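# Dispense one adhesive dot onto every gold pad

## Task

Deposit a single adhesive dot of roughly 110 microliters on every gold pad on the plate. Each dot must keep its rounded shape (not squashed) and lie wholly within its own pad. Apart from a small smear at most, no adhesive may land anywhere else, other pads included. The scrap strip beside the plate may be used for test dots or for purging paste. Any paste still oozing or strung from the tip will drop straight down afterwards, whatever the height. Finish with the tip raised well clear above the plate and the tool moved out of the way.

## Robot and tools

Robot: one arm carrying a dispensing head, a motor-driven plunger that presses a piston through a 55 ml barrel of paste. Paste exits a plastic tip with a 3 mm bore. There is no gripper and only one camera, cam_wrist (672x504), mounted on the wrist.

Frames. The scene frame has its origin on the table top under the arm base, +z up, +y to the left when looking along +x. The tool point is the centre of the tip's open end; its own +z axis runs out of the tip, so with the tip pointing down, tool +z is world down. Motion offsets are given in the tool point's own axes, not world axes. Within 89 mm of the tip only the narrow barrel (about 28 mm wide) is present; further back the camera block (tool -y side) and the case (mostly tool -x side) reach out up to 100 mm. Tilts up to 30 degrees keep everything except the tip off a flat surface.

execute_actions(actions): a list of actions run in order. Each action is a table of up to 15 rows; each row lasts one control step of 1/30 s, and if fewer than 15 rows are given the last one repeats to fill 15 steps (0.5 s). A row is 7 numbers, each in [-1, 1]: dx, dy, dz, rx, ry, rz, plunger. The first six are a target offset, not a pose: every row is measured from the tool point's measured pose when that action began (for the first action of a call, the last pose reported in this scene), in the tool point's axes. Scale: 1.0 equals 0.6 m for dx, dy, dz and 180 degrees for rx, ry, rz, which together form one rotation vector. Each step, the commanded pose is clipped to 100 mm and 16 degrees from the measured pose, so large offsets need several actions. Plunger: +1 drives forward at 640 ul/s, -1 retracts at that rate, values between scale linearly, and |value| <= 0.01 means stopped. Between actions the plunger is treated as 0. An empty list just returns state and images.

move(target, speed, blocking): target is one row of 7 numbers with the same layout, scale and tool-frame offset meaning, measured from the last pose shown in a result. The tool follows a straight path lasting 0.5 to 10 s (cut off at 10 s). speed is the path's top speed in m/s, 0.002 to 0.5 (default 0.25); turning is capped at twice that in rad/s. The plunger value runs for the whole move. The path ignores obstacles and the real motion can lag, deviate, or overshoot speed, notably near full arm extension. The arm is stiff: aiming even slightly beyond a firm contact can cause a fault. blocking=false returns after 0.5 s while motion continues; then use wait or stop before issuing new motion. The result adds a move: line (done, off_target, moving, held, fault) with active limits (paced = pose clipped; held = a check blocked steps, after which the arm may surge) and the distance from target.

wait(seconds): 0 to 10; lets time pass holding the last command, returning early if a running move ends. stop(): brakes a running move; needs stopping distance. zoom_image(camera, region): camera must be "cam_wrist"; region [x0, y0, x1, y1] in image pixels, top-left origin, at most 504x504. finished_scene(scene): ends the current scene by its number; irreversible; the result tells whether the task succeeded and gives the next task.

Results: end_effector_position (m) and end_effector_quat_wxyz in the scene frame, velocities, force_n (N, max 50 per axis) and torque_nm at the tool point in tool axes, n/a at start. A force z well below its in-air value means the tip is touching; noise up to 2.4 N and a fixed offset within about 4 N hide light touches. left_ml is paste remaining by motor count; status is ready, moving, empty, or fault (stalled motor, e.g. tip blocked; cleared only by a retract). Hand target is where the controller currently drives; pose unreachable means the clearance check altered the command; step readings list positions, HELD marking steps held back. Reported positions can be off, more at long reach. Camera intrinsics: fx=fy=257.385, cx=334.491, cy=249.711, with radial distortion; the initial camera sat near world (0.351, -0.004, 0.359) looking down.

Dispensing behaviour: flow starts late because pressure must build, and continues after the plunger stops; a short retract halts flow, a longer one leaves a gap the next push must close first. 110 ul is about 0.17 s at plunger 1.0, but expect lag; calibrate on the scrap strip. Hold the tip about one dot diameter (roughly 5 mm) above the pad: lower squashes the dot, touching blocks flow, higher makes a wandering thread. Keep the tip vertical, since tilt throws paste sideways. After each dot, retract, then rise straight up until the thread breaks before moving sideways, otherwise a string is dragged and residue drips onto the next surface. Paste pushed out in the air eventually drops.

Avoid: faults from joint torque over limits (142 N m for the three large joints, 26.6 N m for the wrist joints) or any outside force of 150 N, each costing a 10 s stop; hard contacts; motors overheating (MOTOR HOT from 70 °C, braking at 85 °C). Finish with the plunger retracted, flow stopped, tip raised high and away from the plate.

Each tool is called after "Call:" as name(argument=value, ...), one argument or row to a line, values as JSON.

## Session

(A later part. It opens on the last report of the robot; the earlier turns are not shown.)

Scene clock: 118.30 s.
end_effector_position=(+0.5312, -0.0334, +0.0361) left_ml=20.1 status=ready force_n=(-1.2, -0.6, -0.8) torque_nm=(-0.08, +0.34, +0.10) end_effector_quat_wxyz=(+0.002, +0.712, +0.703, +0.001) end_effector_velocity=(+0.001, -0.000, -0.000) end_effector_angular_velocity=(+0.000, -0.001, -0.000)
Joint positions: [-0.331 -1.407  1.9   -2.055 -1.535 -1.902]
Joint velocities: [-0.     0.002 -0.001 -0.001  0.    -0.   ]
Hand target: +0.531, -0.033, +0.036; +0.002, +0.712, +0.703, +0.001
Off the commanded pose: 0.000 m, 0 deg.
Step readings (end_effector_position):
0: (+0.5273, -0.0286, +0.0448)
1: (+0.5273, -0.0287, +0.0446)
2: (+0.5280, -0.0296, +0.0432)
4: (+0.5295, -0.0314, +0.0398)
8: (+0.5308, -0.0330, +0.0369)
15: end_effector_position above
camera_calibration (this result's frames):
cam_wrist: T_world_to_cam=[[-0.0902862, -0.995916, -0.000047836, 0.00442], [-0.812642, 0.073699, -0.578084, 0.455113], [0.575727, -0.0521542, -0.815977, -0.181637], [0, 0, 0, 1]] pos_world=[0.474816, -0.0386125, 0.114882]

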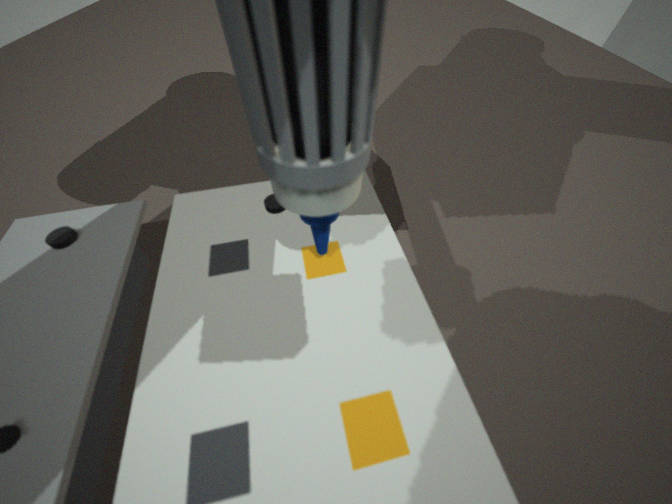

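Call:
execute_actions(
  actions=[
    [[-0.0007,0,0.0055,0,0,0,0]],
    [[0,0,0,0,0,0,0.34]],
  ],
)

Call:
wait(
  seconds=10,
)

Call:
zoom_image(
  camera="cam_wrist",
  region=[260, 210, 400, 330],
)

Call:
wait(
  seconds=5,
)

Scene clock: 123.33 s.
end_effector_position=(+0.5312, -0.0338, +0.0328) left_ml=20.0 status=moving force_n=(-1.7, +1.0, -2.5) torque_nm=(+0.53, +0.47, +0.09) end_effector_quat_wxyz=(+0.002, +0.712, +0.703, +0.001) end_effector_velocity=(-0.001, +0.000, -0.000) end_effector_angular_velocity=(+0.000, +0.002, +0.000)
Joint positions: [-0.332 -1.403  1.905 -2.064 -1.535 -1.903]
Joint velocities: [ 0.     0.     0.001  0.001 -0.     0.   ]
Hand target: +0.531, -0.034, +0.033; +0.002, +0.712, +0.703, +0.001
Off the commanded pose: 0.000 m, 0 deg.
Step readings (end_effector_position; steps 1 to 15: 1st action; 16 to 30: 2nd action):
0: (+0.5312, -0.0335, +0.0360)
1: (+0.5312, -0.0335, +0.0359)
2: (+0.5312, -0.0335, +0.0353)
4: (+0.5311, -0.0337, +0.0341)
8: (+0.5311, -0.0338, +0.0331)
15: (+0.5312, -0.0338, +0.0328)
16: (+0.5312, -0.0338, +0.0328)
17: (+0.5312, -0.0338, +0.0328)
19: (+0.5312, -0.0338, +0.0328)
23: (+0.5312, -0.0338, +0.0328)
30: end_effector_position above
camera_calibration (this result's frames):
cam_wrist: T_world_to_cam=[[-0.0902862, -0.995916, 0.0000419431, 0.0039572], [-0.81266, 0.0736486, -0.578066, 0.453249], [0.575702, -0.0522254, -0.81599, -0.184326], [0, 0, 0, 1]] pos_world=[0.474812, -0.0390666, 0.111599]

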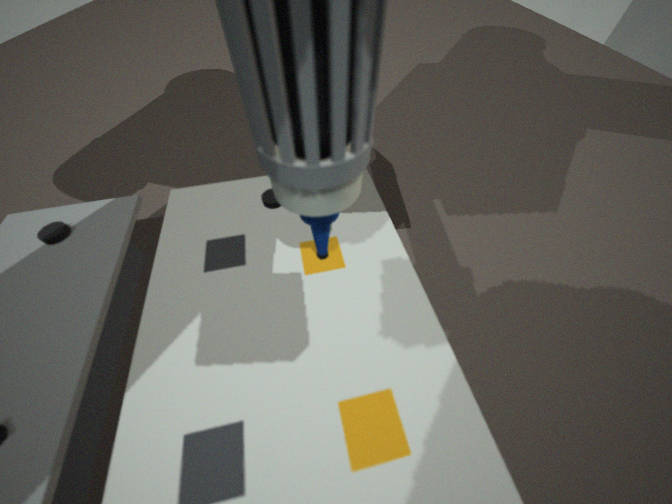

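Scene clock: 133.33 s.
end_effector_position=(+0.5312, -0.0338, +0.0328) left_ml=20.0 status=ready force_n=(+0.7, -2.0, +2.3) torque_nm=(-0.81, -0.36, +0.08) end_effector_quat_wxyz=(+0.002, +0.712, +0.703, +0.001) end_effector_velocity=(-0.000, -0.000, -0.001) end_effector_angular_velocity=(+0.000, -0.000, -0.000)
Joint positions: [-0.332 -1.403  1.905 -2.064 -1.535 -1.903]
Joint velocities: [-0.001  0.     0.002 -0.002  0.    -0.   ]
Hand target: +0.531, -0.034, +0.033; +0.002, +0.712, +0.703, +0.001
Off the commanded pose: 0.000 m, 0 deg.
wait: 10.00 s; at rest by 0.20 s
camera_calibration (this result's frames):
cam_wrist: T_world_to_cam=[[-0.0902863, -0.995916, 0.0000419112, 0.00395742], [-0.81266, 0.0736486, -0.578066, 0.453254], [0.575702, -0.0522254, -0.81599, -0.184321], [0, 0, 0, 1]] pos_world=[0.474812, -0.0390665, 0.111606]

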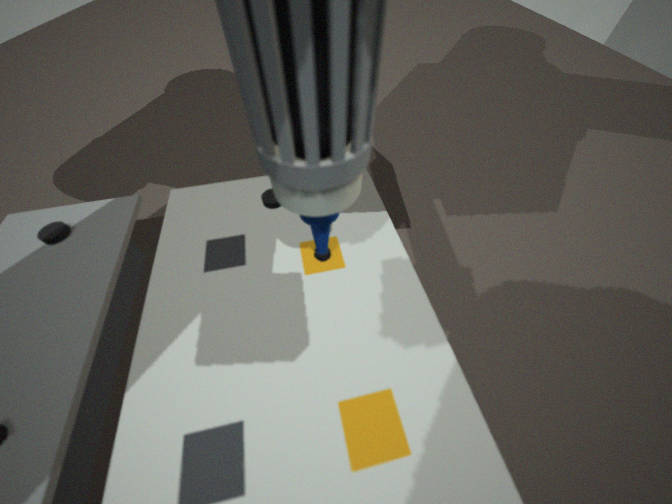

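Region (260, 210, 400, 330) of cam_wrist's 672x504 image, scaled by 3.600, with more detail than that image has; it fills the top 432 rows of this view, and the rest is white.

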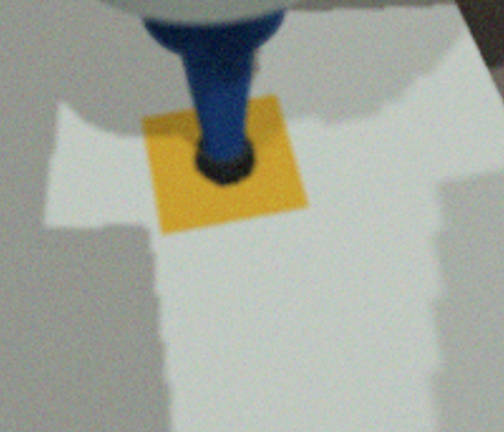

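Scene clock: 138.33 s.
end_effector_position=(+0.5312, -0.0338, +0.0328) left_ml=20.0 status=ready force_n=(+0.7, -2.0, -1.3) torque_nm=(-0.41, -0.34, -0.01) end_effector_quat_wxyz=(+0.002, +0.712, +0.703, +0.001) end_effector_velocity=(+0.001, -0.001, +0.000) end_effector_angular_velocity=(-0.001, -0.001, -0.000)
Joint positions: [-0.332 -1.403  1.905 -2.064 -1.535 -1.903]
Joint velocities: [-0.    -0.    -0.    -0.001 -0.001 -0.   ]
Hand target: +0.531, -0.034, +0.033; +0.002, +0.712, +0.703, +0.001
Off the commanded pose: 0.000 m, 0 deg.
wait: 5.00 s; at rest by 0.17 s
camera_calibration (this result's frames):
cam_wrist: T_world_to_cam=[[-0.0902862, -0.995916, 0.0000420077, 0.00395735], [-0.81266, 0.0736485, -0.578066, 0.453254], [0.575702, -0.0522255, -0.81599, -0.184321], [0, 0, 0, 1]] pos_world=[0.474812, -0.0390665, 0.111606]

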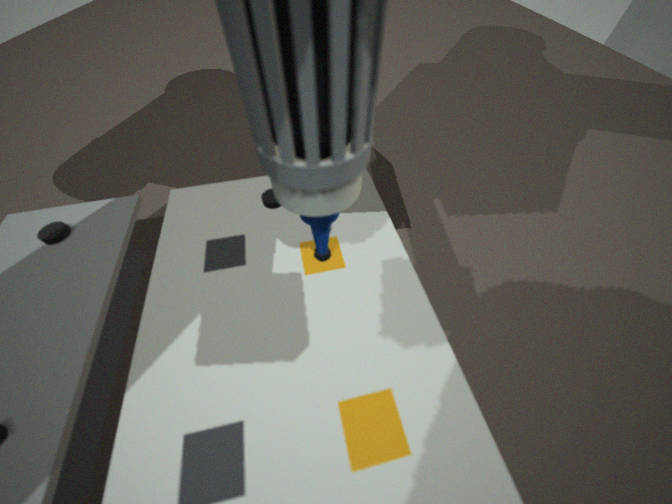

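Call:
execute_actions(
  actions=[
    [[0,0,-0.03,0,0,0,0]],
    [[-0.0212,-0.094,0,0,0,0,0]],
    [[0,0,0.024,0,0,0,0]],
  ],
)

Call:
zoom_image(
  camera="cam_wrist",
  region=[260, 210, 400, 330],
)

Scene clock: 144.37 s.
end_effector_position=(+0.4752, -0.0458, +0.0361) left_ml=20.0 status=ready force_n=(-1.0, -0.4, -1.4) torque_nm=(+0.19, +0.19, -0.03) end_effector_quat_wxyz=(+0.002, +0.712, +0.703, +0.001) end_effector_velocity=(+0.000, -0.000, -0.001) end_effector_angular_velocity=(-0.000, -0.001, -0.001)
Joint positions: [-0.397 -1.533  2.042 -2.069 -1.536 -1.968]
Joint velocities: [-0.     0.002  0.002 -0.004  0.     0.001]
Hand target: +0.475, -0.046, +0.036; +0.002, +0.712, +0.703, +0.001
Off the commanded pose: 0.000 m, 0 deg.
Step readings (end_effector_position; steps 1 to 15: 1st action; 16 to 30: 2nd action; 31 to 45: 3rd action):
0: (+0.5312, -0.0338, +0.0328)
1: (+0.5313, -0.0339, +0.0332)
2: (+0.5316, -0.0340, +0.0362)
4: (+0.5316, -0.0339, +0.0432)
8: (+0.5312, -0.0338, +0.0490)
15: (+0.5311, -0.0338, +0.0507)
16: (+0.5310, -0.0341, +0.0508)
17: (+0.5278, -0.0374, +0.0518)
19: (+0.5067, -0.0419, +0.0506)
23: (+0.4826, -0.0446, +0.0492)
30: (+0.4752, -0.0458, +0.0503)
31: (+0.4749, -0.0458, +0.0501)
32: (+0.4747, -0.0457, +0.0477)
34: (+0.4746, -0.0457, +0.0421)
38: (+0.4750, -0.0458, +0.0374)
45: end_effector_position above
camera_calibration (this result's frames):
cam_wrist: T_world_to_cam=[[-0.0903734, -0.995908, 0.00032452, -0.0129253], [-0.812893, 0.0735775, -0.577746, 0.41067], [0.575358, -0.0524767, -0.816216, -0.149941], [0, 0, 0, 1]] pos_world=[0.418933, -0.050957, 0.114883]

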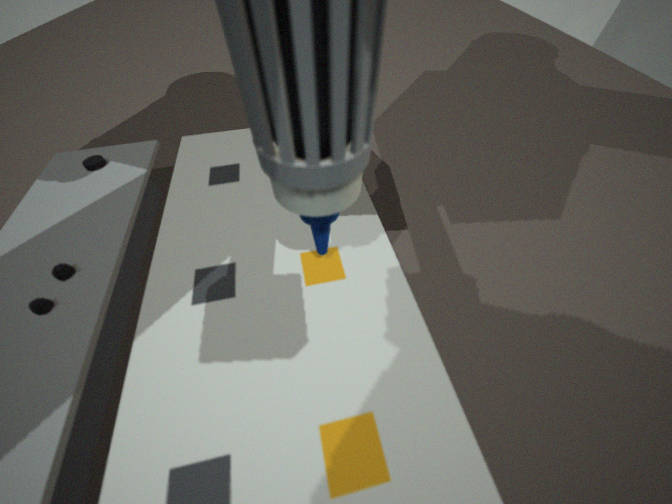

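Region (260, 210, 400, 330) of cam_wrist's 672x504 image, scaled by 3.600, with more detail than that image has; it fills the top 432 rows of this view, and the rest is white.

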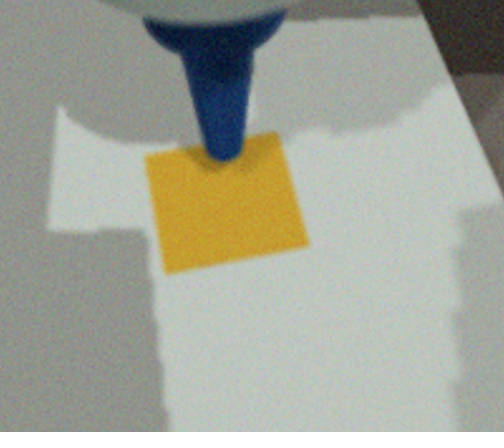

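Call:
execute_actions(
  actions=[
    [[0,-0.0053,0.0055,0,0,0,0]],
  ],
)

Call:
zoom_image(
  camera="cam_wrist",
  region=[260, 210, 400, 330],
)

Scene clock: 148.03 s.
end_effector_position=(+0.4721, -0.0457, +0.0328) left_ml=20.0 status=ready force_n=(-0.1, -1.4, +2.7) torque_nm=(-0.31, -0.12, +0.00) end_effector_quat_wxyz=(+0.002, +0.712, +0.703, +0.001) end_effector_velocity=(-0.001, +0.000, -0.001) end_effector_angular_velocity=(+0.000, +0.001, +0.000)
Joint positions: [-0.399 -1.536  2.055 -2.078 -1.536 -1.97 ]
Joint velocities: [-0.001 -0.     0.002  0.    -0.    -0.001]
Hand target: +0.472, -0.046, +0.033; +0.002, +0.712, +0.703, +0.001
Off the commanded pose: 0.000 m, 0 deg.
Step readings (end_effector_position):
0: (+0.4752, -0.0458, +0.0359)
1: (+0.4752, -0.0458, +0.0359)
2: (+0.4746, -0.0457, +0.0353)
4: (+0.4733, -0.0456, +0.0340)
8: (+0.4723, -0.0457, +0.0330)
15: end_effector_position above
camera_calibration (this result's frames):
cam_wrist: T_world_to_cam=[[-0.0903503, -0.99591, 0.0003742, -0.0131951], [-0.812912, 0.0735314, -0.577726, 0.40621], [0.575335, -0.0525019, -0.816231, -0.1508], [0, 0, 0, 1]] pos_world=[0.415781, -0.0509276, 0.111595]

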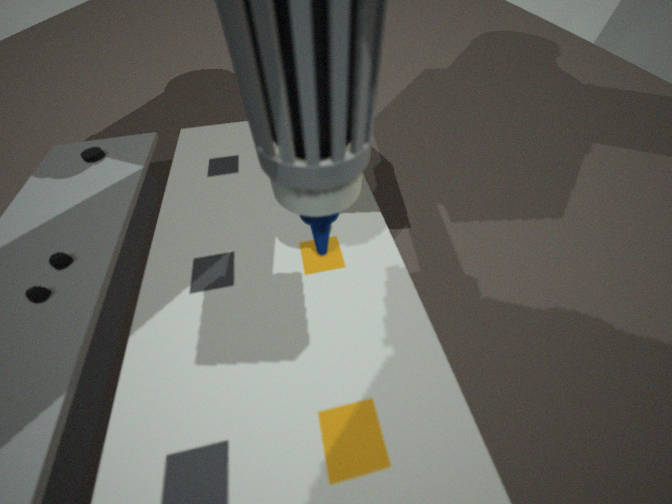

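Region (260, 210, 400, 330) of cam_wrist's 672x504 image, scaled by 3.600, with more detail than that image has; it fills the top 432 rows of this view, and the rest is white.

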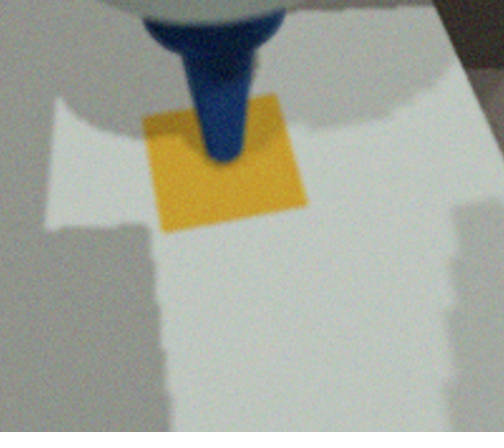

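Identical to F view. Dispense.

Call:
execute_actions(
  actions=[
    [[0,0,0,0,0,0,0.34]],
  ],
)

Call:
wait(
  seconds=10,
)

Call:
wait(
  seconds=6,
)

Call:
execute_actions(
  actions=[
    [[0,0,-0.03,0,0,0,0]],
    [[-0.0212,-0.099,0,0,0,0,0]],
    [[0,0,0.024,0,0,0,0]],
  ],
)

Call:
zoom_image(
  camera="cam_wrist",
  region=[260, 130, 400, 330],
)

Scene clock: 154.33 s.
end_effector_position=(+0.4721, -0.0457, +0.0327) left_ml=19.9 status=moving force_n=(-1.8, +0.3, -1.2) torque_nm=(+0.33, +0.49, +0.08) end_effector_quat_wxyz=(+0.002, +0.712, +0.703, +0.001) end_effector_velocity=(-0.000, -0.000, +0.000) end_effector_angular_velocity=(-0.000, +0.001, -0.000)
Joint positions: [-0.399 -1.536  2.055 -2.078 -1.536 -1.97 ]
Joint velocities: [ 0.    -0.    -0.001  0.001 -0.     0.   ]
Hand target: +0.472, -0.046, +0.033; +0.002, +0.712, +0.703, +0.001
Off the commanded pose: 0.000 m, 0 deg.
Step readings (end_effector_position):
0: (+0.4721, -0.0457, +0.0327)
1: (+0.4721, -0.0457, +0.0327)
2: (+0.4721, -0.0457, +0.0327)
4: (+0.4721, -0.0457, +0.0327)
8: (+0.4721, -0.0457, +0.0327)
15: end_effector_position above
camera_calibration (this result's frames):
cam_wrist: T_world_to_cam=[[-0.0903735, -0.995908, 0.000330868, -0.0131752], [-0.812895, 0.0735741, -0.577745, 0.40618], [0.575356, -0.0524818, -0.816217, -0.150817], [0, 0, 0, 1]] pos_world=[0.415764, -0.0509207, 0.111573]

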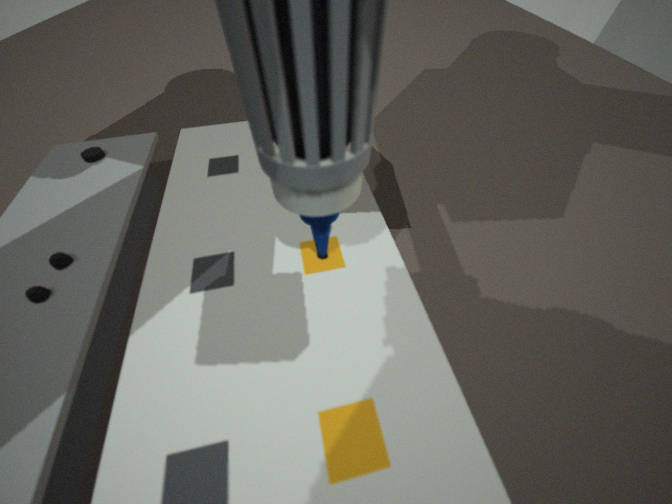

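Scene clock: 164.33 s.
end_effector_position=(+0.4721, -0.0457, +0.0328) left_ml=19.9 status=ready force_n=(+1.7, +0.2, -2.2) torque_nm=(+0.14, -0.71, -0.22) end_effector_quat_wxyz=(+0.002, +0.712, +0.703, +0.001) end_effector_velocity=(-0.000, -0.000, -0.000) end_effector_angular_velocity=(-0.001, +0.000, +0.000)
Joint positions: [-0.399 -1.536  2.055 -2.078 -1.536 -1.97 ]
Joint velocities: [-0.    -0.     0.    -0.    -0.001 -0.   ]
Hand target: +0.472, -0.046, +0.033; +0.002, +0.712, +0.703, +0.001
Off the commanded pose: 0.000 m, 0 deg.
wait: 10.00 s; at rest by 0.20 s
camera_calibration (this result's frames):
cam_wrist: T_world_to_cam=[[-0.0903502, -0.99591, 0.000374068, -0.0131951], [-0.812912, 0.0735313, -0.577726, 0.406209], [0.575336, -0.0525018, -0.81623, -0.150801], [0, 0, 0, 1]] pos_world=[0.415781, -0.0509276, 0.111595]

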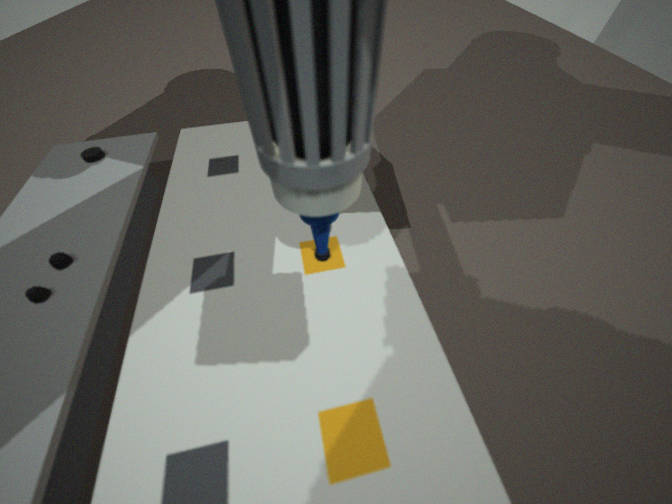

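Scene clock: 170.33 s.
end_effector_position=(+0.4721, -0.0457, +0.0328) left_ml=19.9 status=ready force_n=(-1.4, +0.0, -3.7) torque_nm=(+0.08, +0.26, +0.16) end_effector_quat_wxyz=(+0.002, +0.712, +0.703, +0.001) end_effector_velocity=(-0.001, +0.001, -0.001) end_effector_angular_velocity=(+0.001, +0.001, -0.000)
Joint positions: [-0.399 -1.536  2.055 -2.078 -1.536 -1.97 ]
Joint velocities: [-0.     0.     0.001  0.001  0.    -0.   ]
Hand target: +0.472, -0.046, +0.033; +0.002, +0.712, +0.703, +0.001
Off the commanded pose: 0.000 m, 0 deg.
wait: 6.00 s; at rest by 0.17 s
camera_calibration (this result's frames):
cam_wrist: T_world_to_cam=[[-0.0903502, -0.99591, 0.000374224, -0.0131952], [-0.812912, 0.0735313, -0.577726, 0.406209], [0.575336, -0.0525019, -0.816231, -0.1508], [0, 0, 0, 1]] pos_world=[0.415781, -0.0509276, 0.111595]

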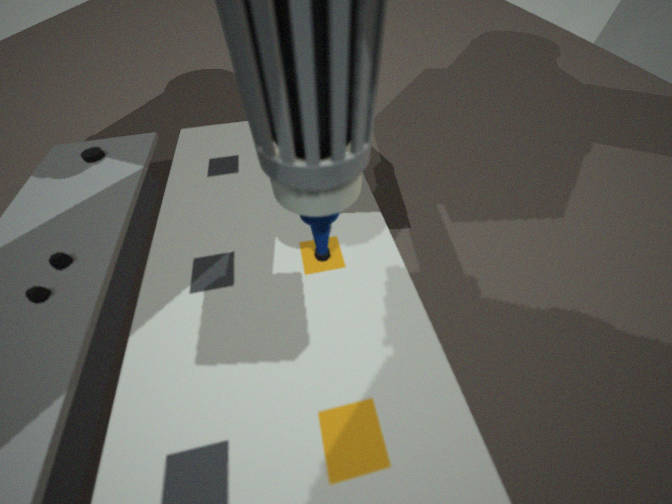

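Scene clock: 171.83 s.
end_effector_position=(+0.4132, -0.0576, +0.0359) left_ml=19.9 status=ready force_n=(+2.2, +0.5, -0.1) torque_nm=(+0.22, -0.94, +0.00) end_effector_quat_wxyz=(+0.002, +0.712, +0.703, +0.001) end_effector_velocity=(+0.001, -0.001, -0.001) end_effector_angular_velocity=(-0.001, -0.001, -0.000)
Joint positions: [-0.484 -1.682  2.185 -2.059 -1.538 -2.055]
Joint velocities: [ 0.     0.002  0.001 -0.005 -0.     0.001]
Hand target: +0.413, -0.058, +0.036; +0.002, +0.712, +0.703, +0.001
Off the commanded pose: 0.000 m, 0 deg.
Step readings (end_effector_position; steps 1 to 15: 1st action; 16 to 30: 2nd action; 31 to 45: 3rd action):
0: (+0.4721, -0.0457, +0.0328)
1: (+0.4722, -0.0458, +0.0331)
2: (+0.4726, -0.0459, +0.0361)
4: (+0.4726, -0.0458, +0.0431)
8: (+0.4722, -0.0457, +0.0489)
15: (+0.4720, -0.0457, +0.0506)
16: (+0.4718, -0.0460, +0.0508)
17: (+0.4675, -0.0489, +0.0510)
19: (+0.4451, -0.0533, +0.0490)
23: (+0.4209, -0.0562, +0.0483)
30: (+0.4132, -0.0576, +0.0502)
31: (+0.4128, -0.0575, +0.0500)
32: (+0.4124, -0.0574, +0.0476)
34: (+0.4124, -0.0574, +0.0421)
38: (+0.4130, -0.0575, +0.0374)
45: end_effector_position above
camera_calibration (this result's frames):
cam_wrist: T_world_to_cam=[[-0.0904633, -0.995899, 0.0007767, -0.0302785], [-0.813231, 0.0734203, -0.577291, 0.361173], [0.574867, -0.0528553, -0.816538, -0.114776], [0, 0, 0, 1]] pos_world=[0.356959, -0.0627382, 0.114807]

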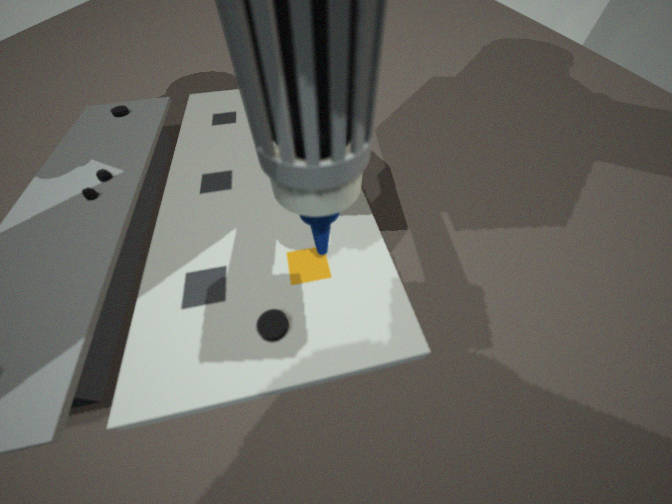

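Region (260, 130, 400, 330) of cam_wrist's 672x504 image, scaled by 2.520, with more detail than that image has; it fills the left 353 columns of this view, and the rest is white.

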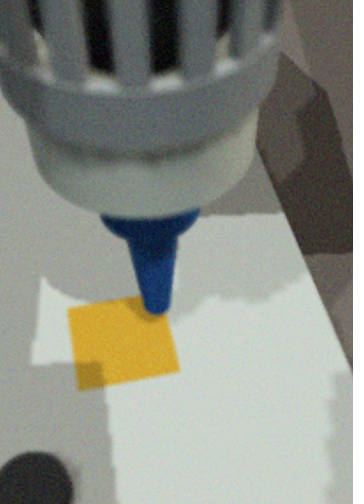

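Call:
execute_actions(
  actions=[
    [[0.0092,-0.0055,0.0052,0,0,0,0]],
  ],
)

Call:
zoom_image(
  camera="cam_wrist",
  region=[260, 210, 400, 330],
)

Scene clock: 176.43 s.
end_effector_position=(+0.4100, -0.0520, +0.0328) left_ml=19.9 status=ready force_n=(+0.4, -0.7, -1.6) torque_nm=(-0.05, -0.30, -0.05) end_effector_quat_wxyz=(+0.002, +0.712, +0.703, +0.001) end_effector_velocity=(-0.001, +0.001, -0.000) end_effector_angular_velocity=(+0.000, +0.001, -0.000)
Joint positions: [-0.476 -1.689  2.199 -2.067 -1.538 -2.046]
Joint velocities: [ 0.001 -0.001  0.001  0.001  0.     0.001]
Hand target: +0.410, -0.052, +0.033; +0.002, +0.712, +0.703, +0.001
Off the commanded pose: 0.000 m, 0 deg.
Step readings (end_effector_position):
0: (+0.4132, -0.0576, +0.0358)
1: (+0.4132, -0.0575, +0.0358)
2: (+0.4126, -0.0565, +0.0352)
4: (+0.4112, -0.0544, +0.0340)
8: (+0.4102, -0.0526, +0.0331)
15: end_effector_position above
camera_calibration (this result's frames):
cam_wrist: T_world_to_cam=[[-0.0904628, -0.9959, 0.000756706, -0.0250626], [-0.813234, 0.0734317, -0.577286, 0.356373], [0.574863, -0.0528383, -0.816542, -0.115184], [0, 0, 0, 1]] pos_world=[0.353762, -0.057215, 0.111696]

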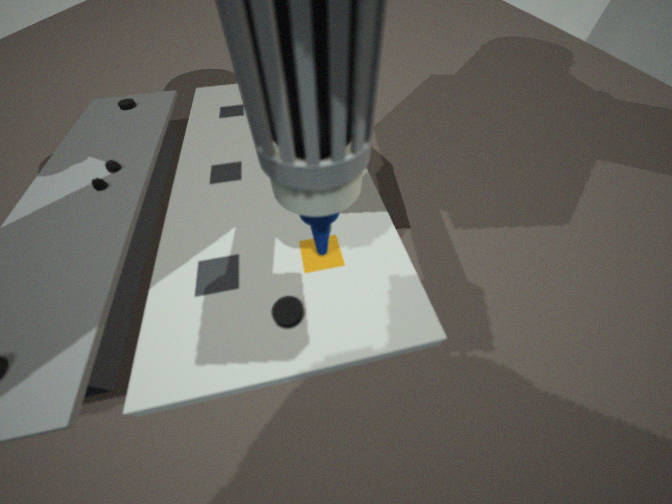

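Region (260, 210, 400, 330) of cam_wrist's 672x504 image, scaled by 3.600, with more detail than that image has; it fills the top 432 rows of this view, and the rest is white.

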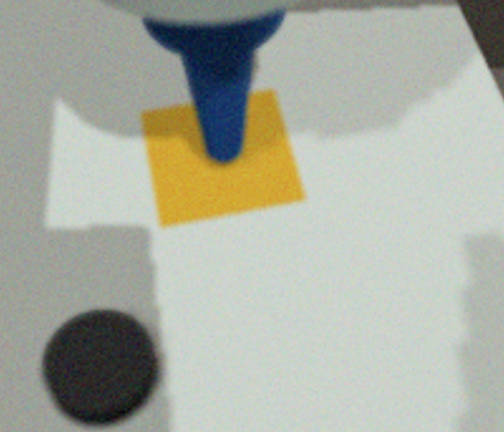

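Call:
execute_actions(
  actions=[
    [[0,0.001,0,0,0,0,0]],
    [[0,0,0,0,0,0,0.34]],
  ],
)

Call:
wait(
  seconds=10,
)

Call:
wait(
  seconds=6,
)

Call:
execute_actions(
  actions=[
    [[0,0,-0.05,0,0,0,0]],
    [[0.19,0.03,-0.06,0,0,0,0]],
    [[0,0,0,0,0,0,-0.3]],
  ],
)

Call:
zoom_image(
  camera="cam_wrist",
  region=[300, 150, 672, 450],
)

Scene clock: 184.17 s.
end_effector_position=(+0.4106, -0.0521, +0.0328) left_ml=19.8 status=moving force_n=(+1.4, -1.7, -2.0) torque_nm=(-0.58, -0.83, +0.00) end_effector_quat_wxyz=(+0.001, +0.712, +0.703, +0.001) end_effector_velocity=(-0.000, +0.000, -0.000) end_effector_angular_velocity=(+0.000, +0.000, +0.000)
Joint positions: [-0.475 -1.687  2.198 -2.067 -1.538 -2.046]
Joint velocities: [ 0. -0.  0.  0.  0.  0.]
Hand target: +0.411, -0.052, +0.033; +0.001, +0.712, +0.703, +0.001
Off the commanded pose: 0.000 m, 0 deg.
Step readings (end_effector_position; steps 1 to 15: 1st action; 16 to 30: 2nd action):
0: (+0.4100, -0.0520, +0.0328)
1: (+0.4100, -0.0520, +0.0328)
2: (+0.4100, -0.0519, +0.0327)
4: (+0.4102, -0.0519, +0.0327)
8: (+0.4105, -0.0520, +0.0328)
15: (+0.4106, -0.0521, +0.0328)
16: (+0.4106, -0.0521, +0.0328)
17: (+0.4106, -0.0521, +0.0328)
19: (+0.4106, -0.0521, +0.0328)
23: (+0.4106, -0.0521, +0.0328)
30: end_effector_position above
camera_calibration (this result's frames):
cam_wrist: T_world_to_cam=[[-0.0904631, -0.9959, 0.000751808, -0.0250126], [-0.813237, 0.073435, -0.577281, 0.356854], [0.574859, -0.0528341, -0.816545, -0.115524], [0, 0, 0, 1]] pos_world=[0.354354, -0.0572193, 0.111694]

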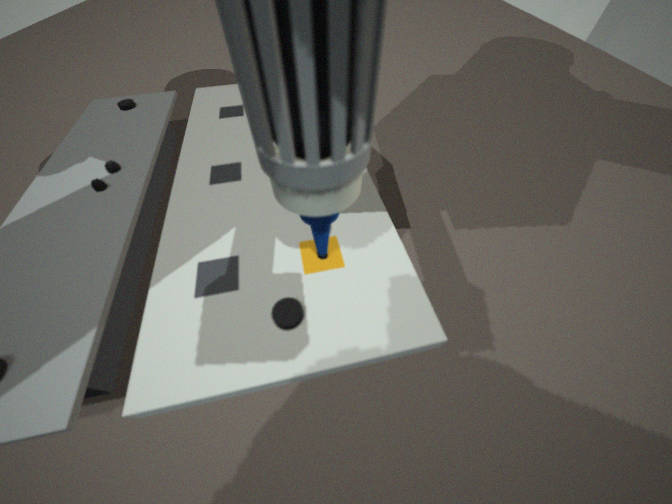

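Scene clock: 194.17 s.
end_effector_position=(+0.4106, -0.0521, +0.0328) left_ml=19.8 status=ready force_n=(+1.7, -2.3, -3.0) torque_nm=(-0.70, -0.80, -0.10) end_effector_quat_wxyz=(+0.001, +0.712, +0.703, +0.001) end_effector_velocity=(+0.001, -0.000, +0.000) end_effector_angular_velocity=(-0.000, -0.001, +0.000)
Joint positions: [-0.475 -1.687  2.198 -2.067 -1.538 -2.046]
Joint velocities: [ 0.     0.    -0.    -0.001  0.    -0.   ]
Hand target: +0.411, -0.052, +0.033; +0.001, +0.712, +0.703, +0.001
Off the commanded pose: 0.000 m, 0 deg.
wait: 10.00 s; at rest by 0.20 s
camera_calibration (this result's frames):
cam_wrist: T_world_to_cam=[[-0.0904633, -0.9959, 0.000750612, -0.0250109], [-0.813238, 0.073436, -0.577279, 0.356851], [0.574857, -0.052833, -0.816547, -0.115522], [0, 0, 0, 1]] pos_world=[0.354351, -0.0572174, 0.111692]

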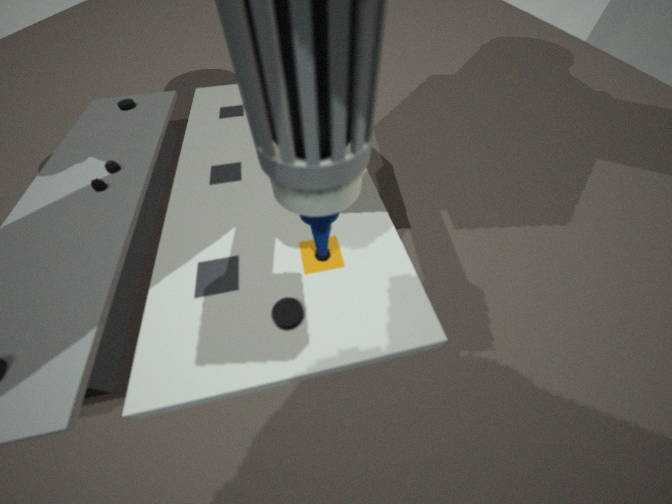

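Scene clock: 200.17 s.
end_effector_position=(+0.4106, -0.0521, +0.0328) left_ml=19.8 status=ready force_n=(+2.1, +1.4, +2.6) torque_nm=(+0.67, -0.98, +0.01) end_effector_quat_wxyz=(+0.001, +0.712, +0.703, +0.001) end_effector_velocity=(-0.000, +0.000, +0.000) end_effector_angular_velocity=(+0.000, +0.001, +0.000)
Joint positions: [-0.475 -1.687  2.198 -2.067 -1.538 -2.046]
Joint velocities: [ 0.001  0.    -0.001  0.001 -0.     0.   ]
Hand target: +0.411, -0.052, +0.033; +0.001, +0.712, +0.703, +0.001
Off the commanded pose: 0.000 m, 0 deg.
wait: 6.00 s; at rest by 0.17 s
camera_calibration (this result's frames):
cam_wrist: T_world_to_cam=[[-0.0904616, -0.9959, 0.000750325, -0.0250114], [-0.813238, 0.0734348, -0.577279, 0.35685], [0.574857, -0.0528318, -0.816547, -0.115522], [0, 0, 0, 1]] pos_world=[0.35435, -0.0572173, 0.111692]

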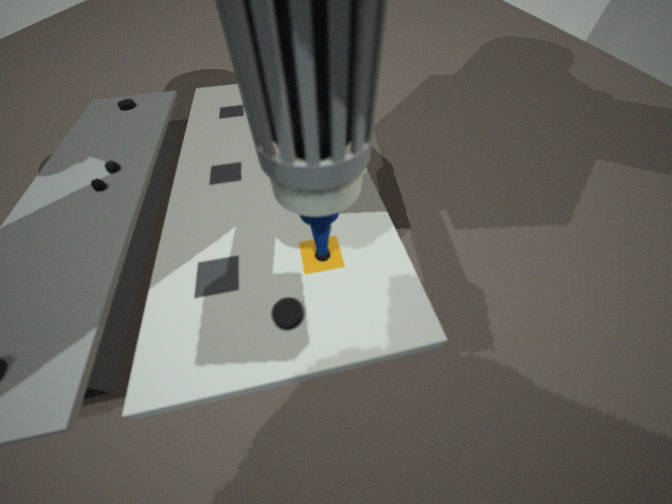

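Scene clock: 201.67 s.
end_effector_position=(+0.4295, +0.0604, +0.0978) left_ml=19.9 status=moving force_n=(-1.8, -5.0, -1.1) torque_nm=(-1.76, +0.56, -0.03) end_effector_quat_wxyz=(+0.001, +0.711, +0.703, +0.003) end_effector_velocity=(+0.000, -0.000, +0.000) end_effector_angular_velocity=(-0.000, -0.000, +0.000)
Joint positions: [-0.204 -1.724  2.039 -1.883 -1.532 -1.776]
Joint velocities: [-0. -0.  0.  0. -0. -0.]
Hand target: +0.429, +0.060, +0.098; +0.001, +0.711, +0.703, +0.003
Off the commanded pose: 0.000 m, 0 deg.
Step readings (end_effector_position; steps 1 to 15: 1st action; 16 to 30: 2nd action; 31 to 45: 3rd action):
0: (+0.4106, -0.0521, +0.0328)
1: (+0.4108, -0.0521, +0.0332)
2: (+0.4122, -0.0528, +0.0376)
4: (+0.4124, -0.0528, +0.0490)
8: (+0.4111, -0.0522, +0.0593)
15: (+0.4106, -0.0520, +0.0626)
16: (+0.4108, -0.0517, +0.0630)
17: (+0.4131, -0.0464, +0.0668)
19: (+0.4187, -0.0140, +0.0763)
23: (+0.4251, +0.0407, +0.0901)
30: (+0.4295, +0.0604, +0.0978)
31: (+0.4296, +0.0609, +0.0980)
32: (+0.4296, +0.0609, +0.0981)
34: (+0.4295, +0.0607, +0.0980)
38: (+0.4295, +0.0605, +0.0979)
45: end_effector_position above
camera_calibration (this result's frames):
cam_wrist: T_world_to_cam=[[-0.0894667, -0.995987, -0.00238445, 0.088548], [-0.811914, 0.0743182, -0.579027, 0.401017], [0.57688, -0.0498676, -0.815305, -0.0685315], [0, 0, 0, 1]] pos_world=[0.373048, 0.0549723, 0.176536]

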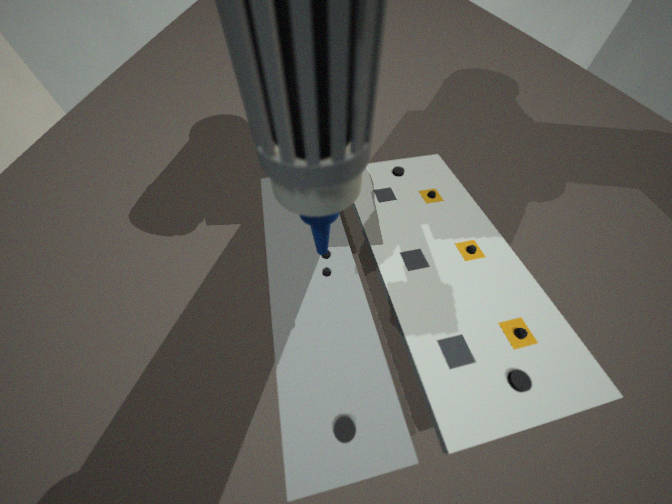

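Region (300, 150, 672, 450) of cam_wrist's 672x504 image, scaled by 1.355, with more detail than that image has; it fills the top 406 rows of this view, and the rest is white.

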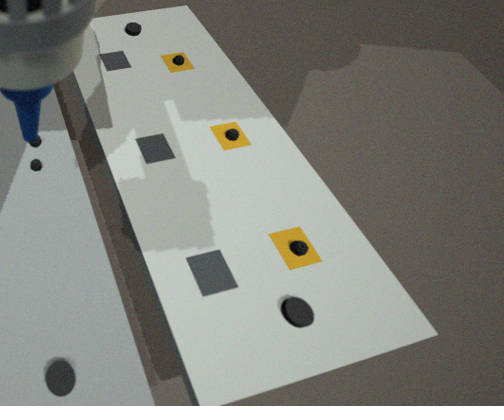

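Call:
finished_scene(
  scene=2,
)

The scene is finished: the task was done.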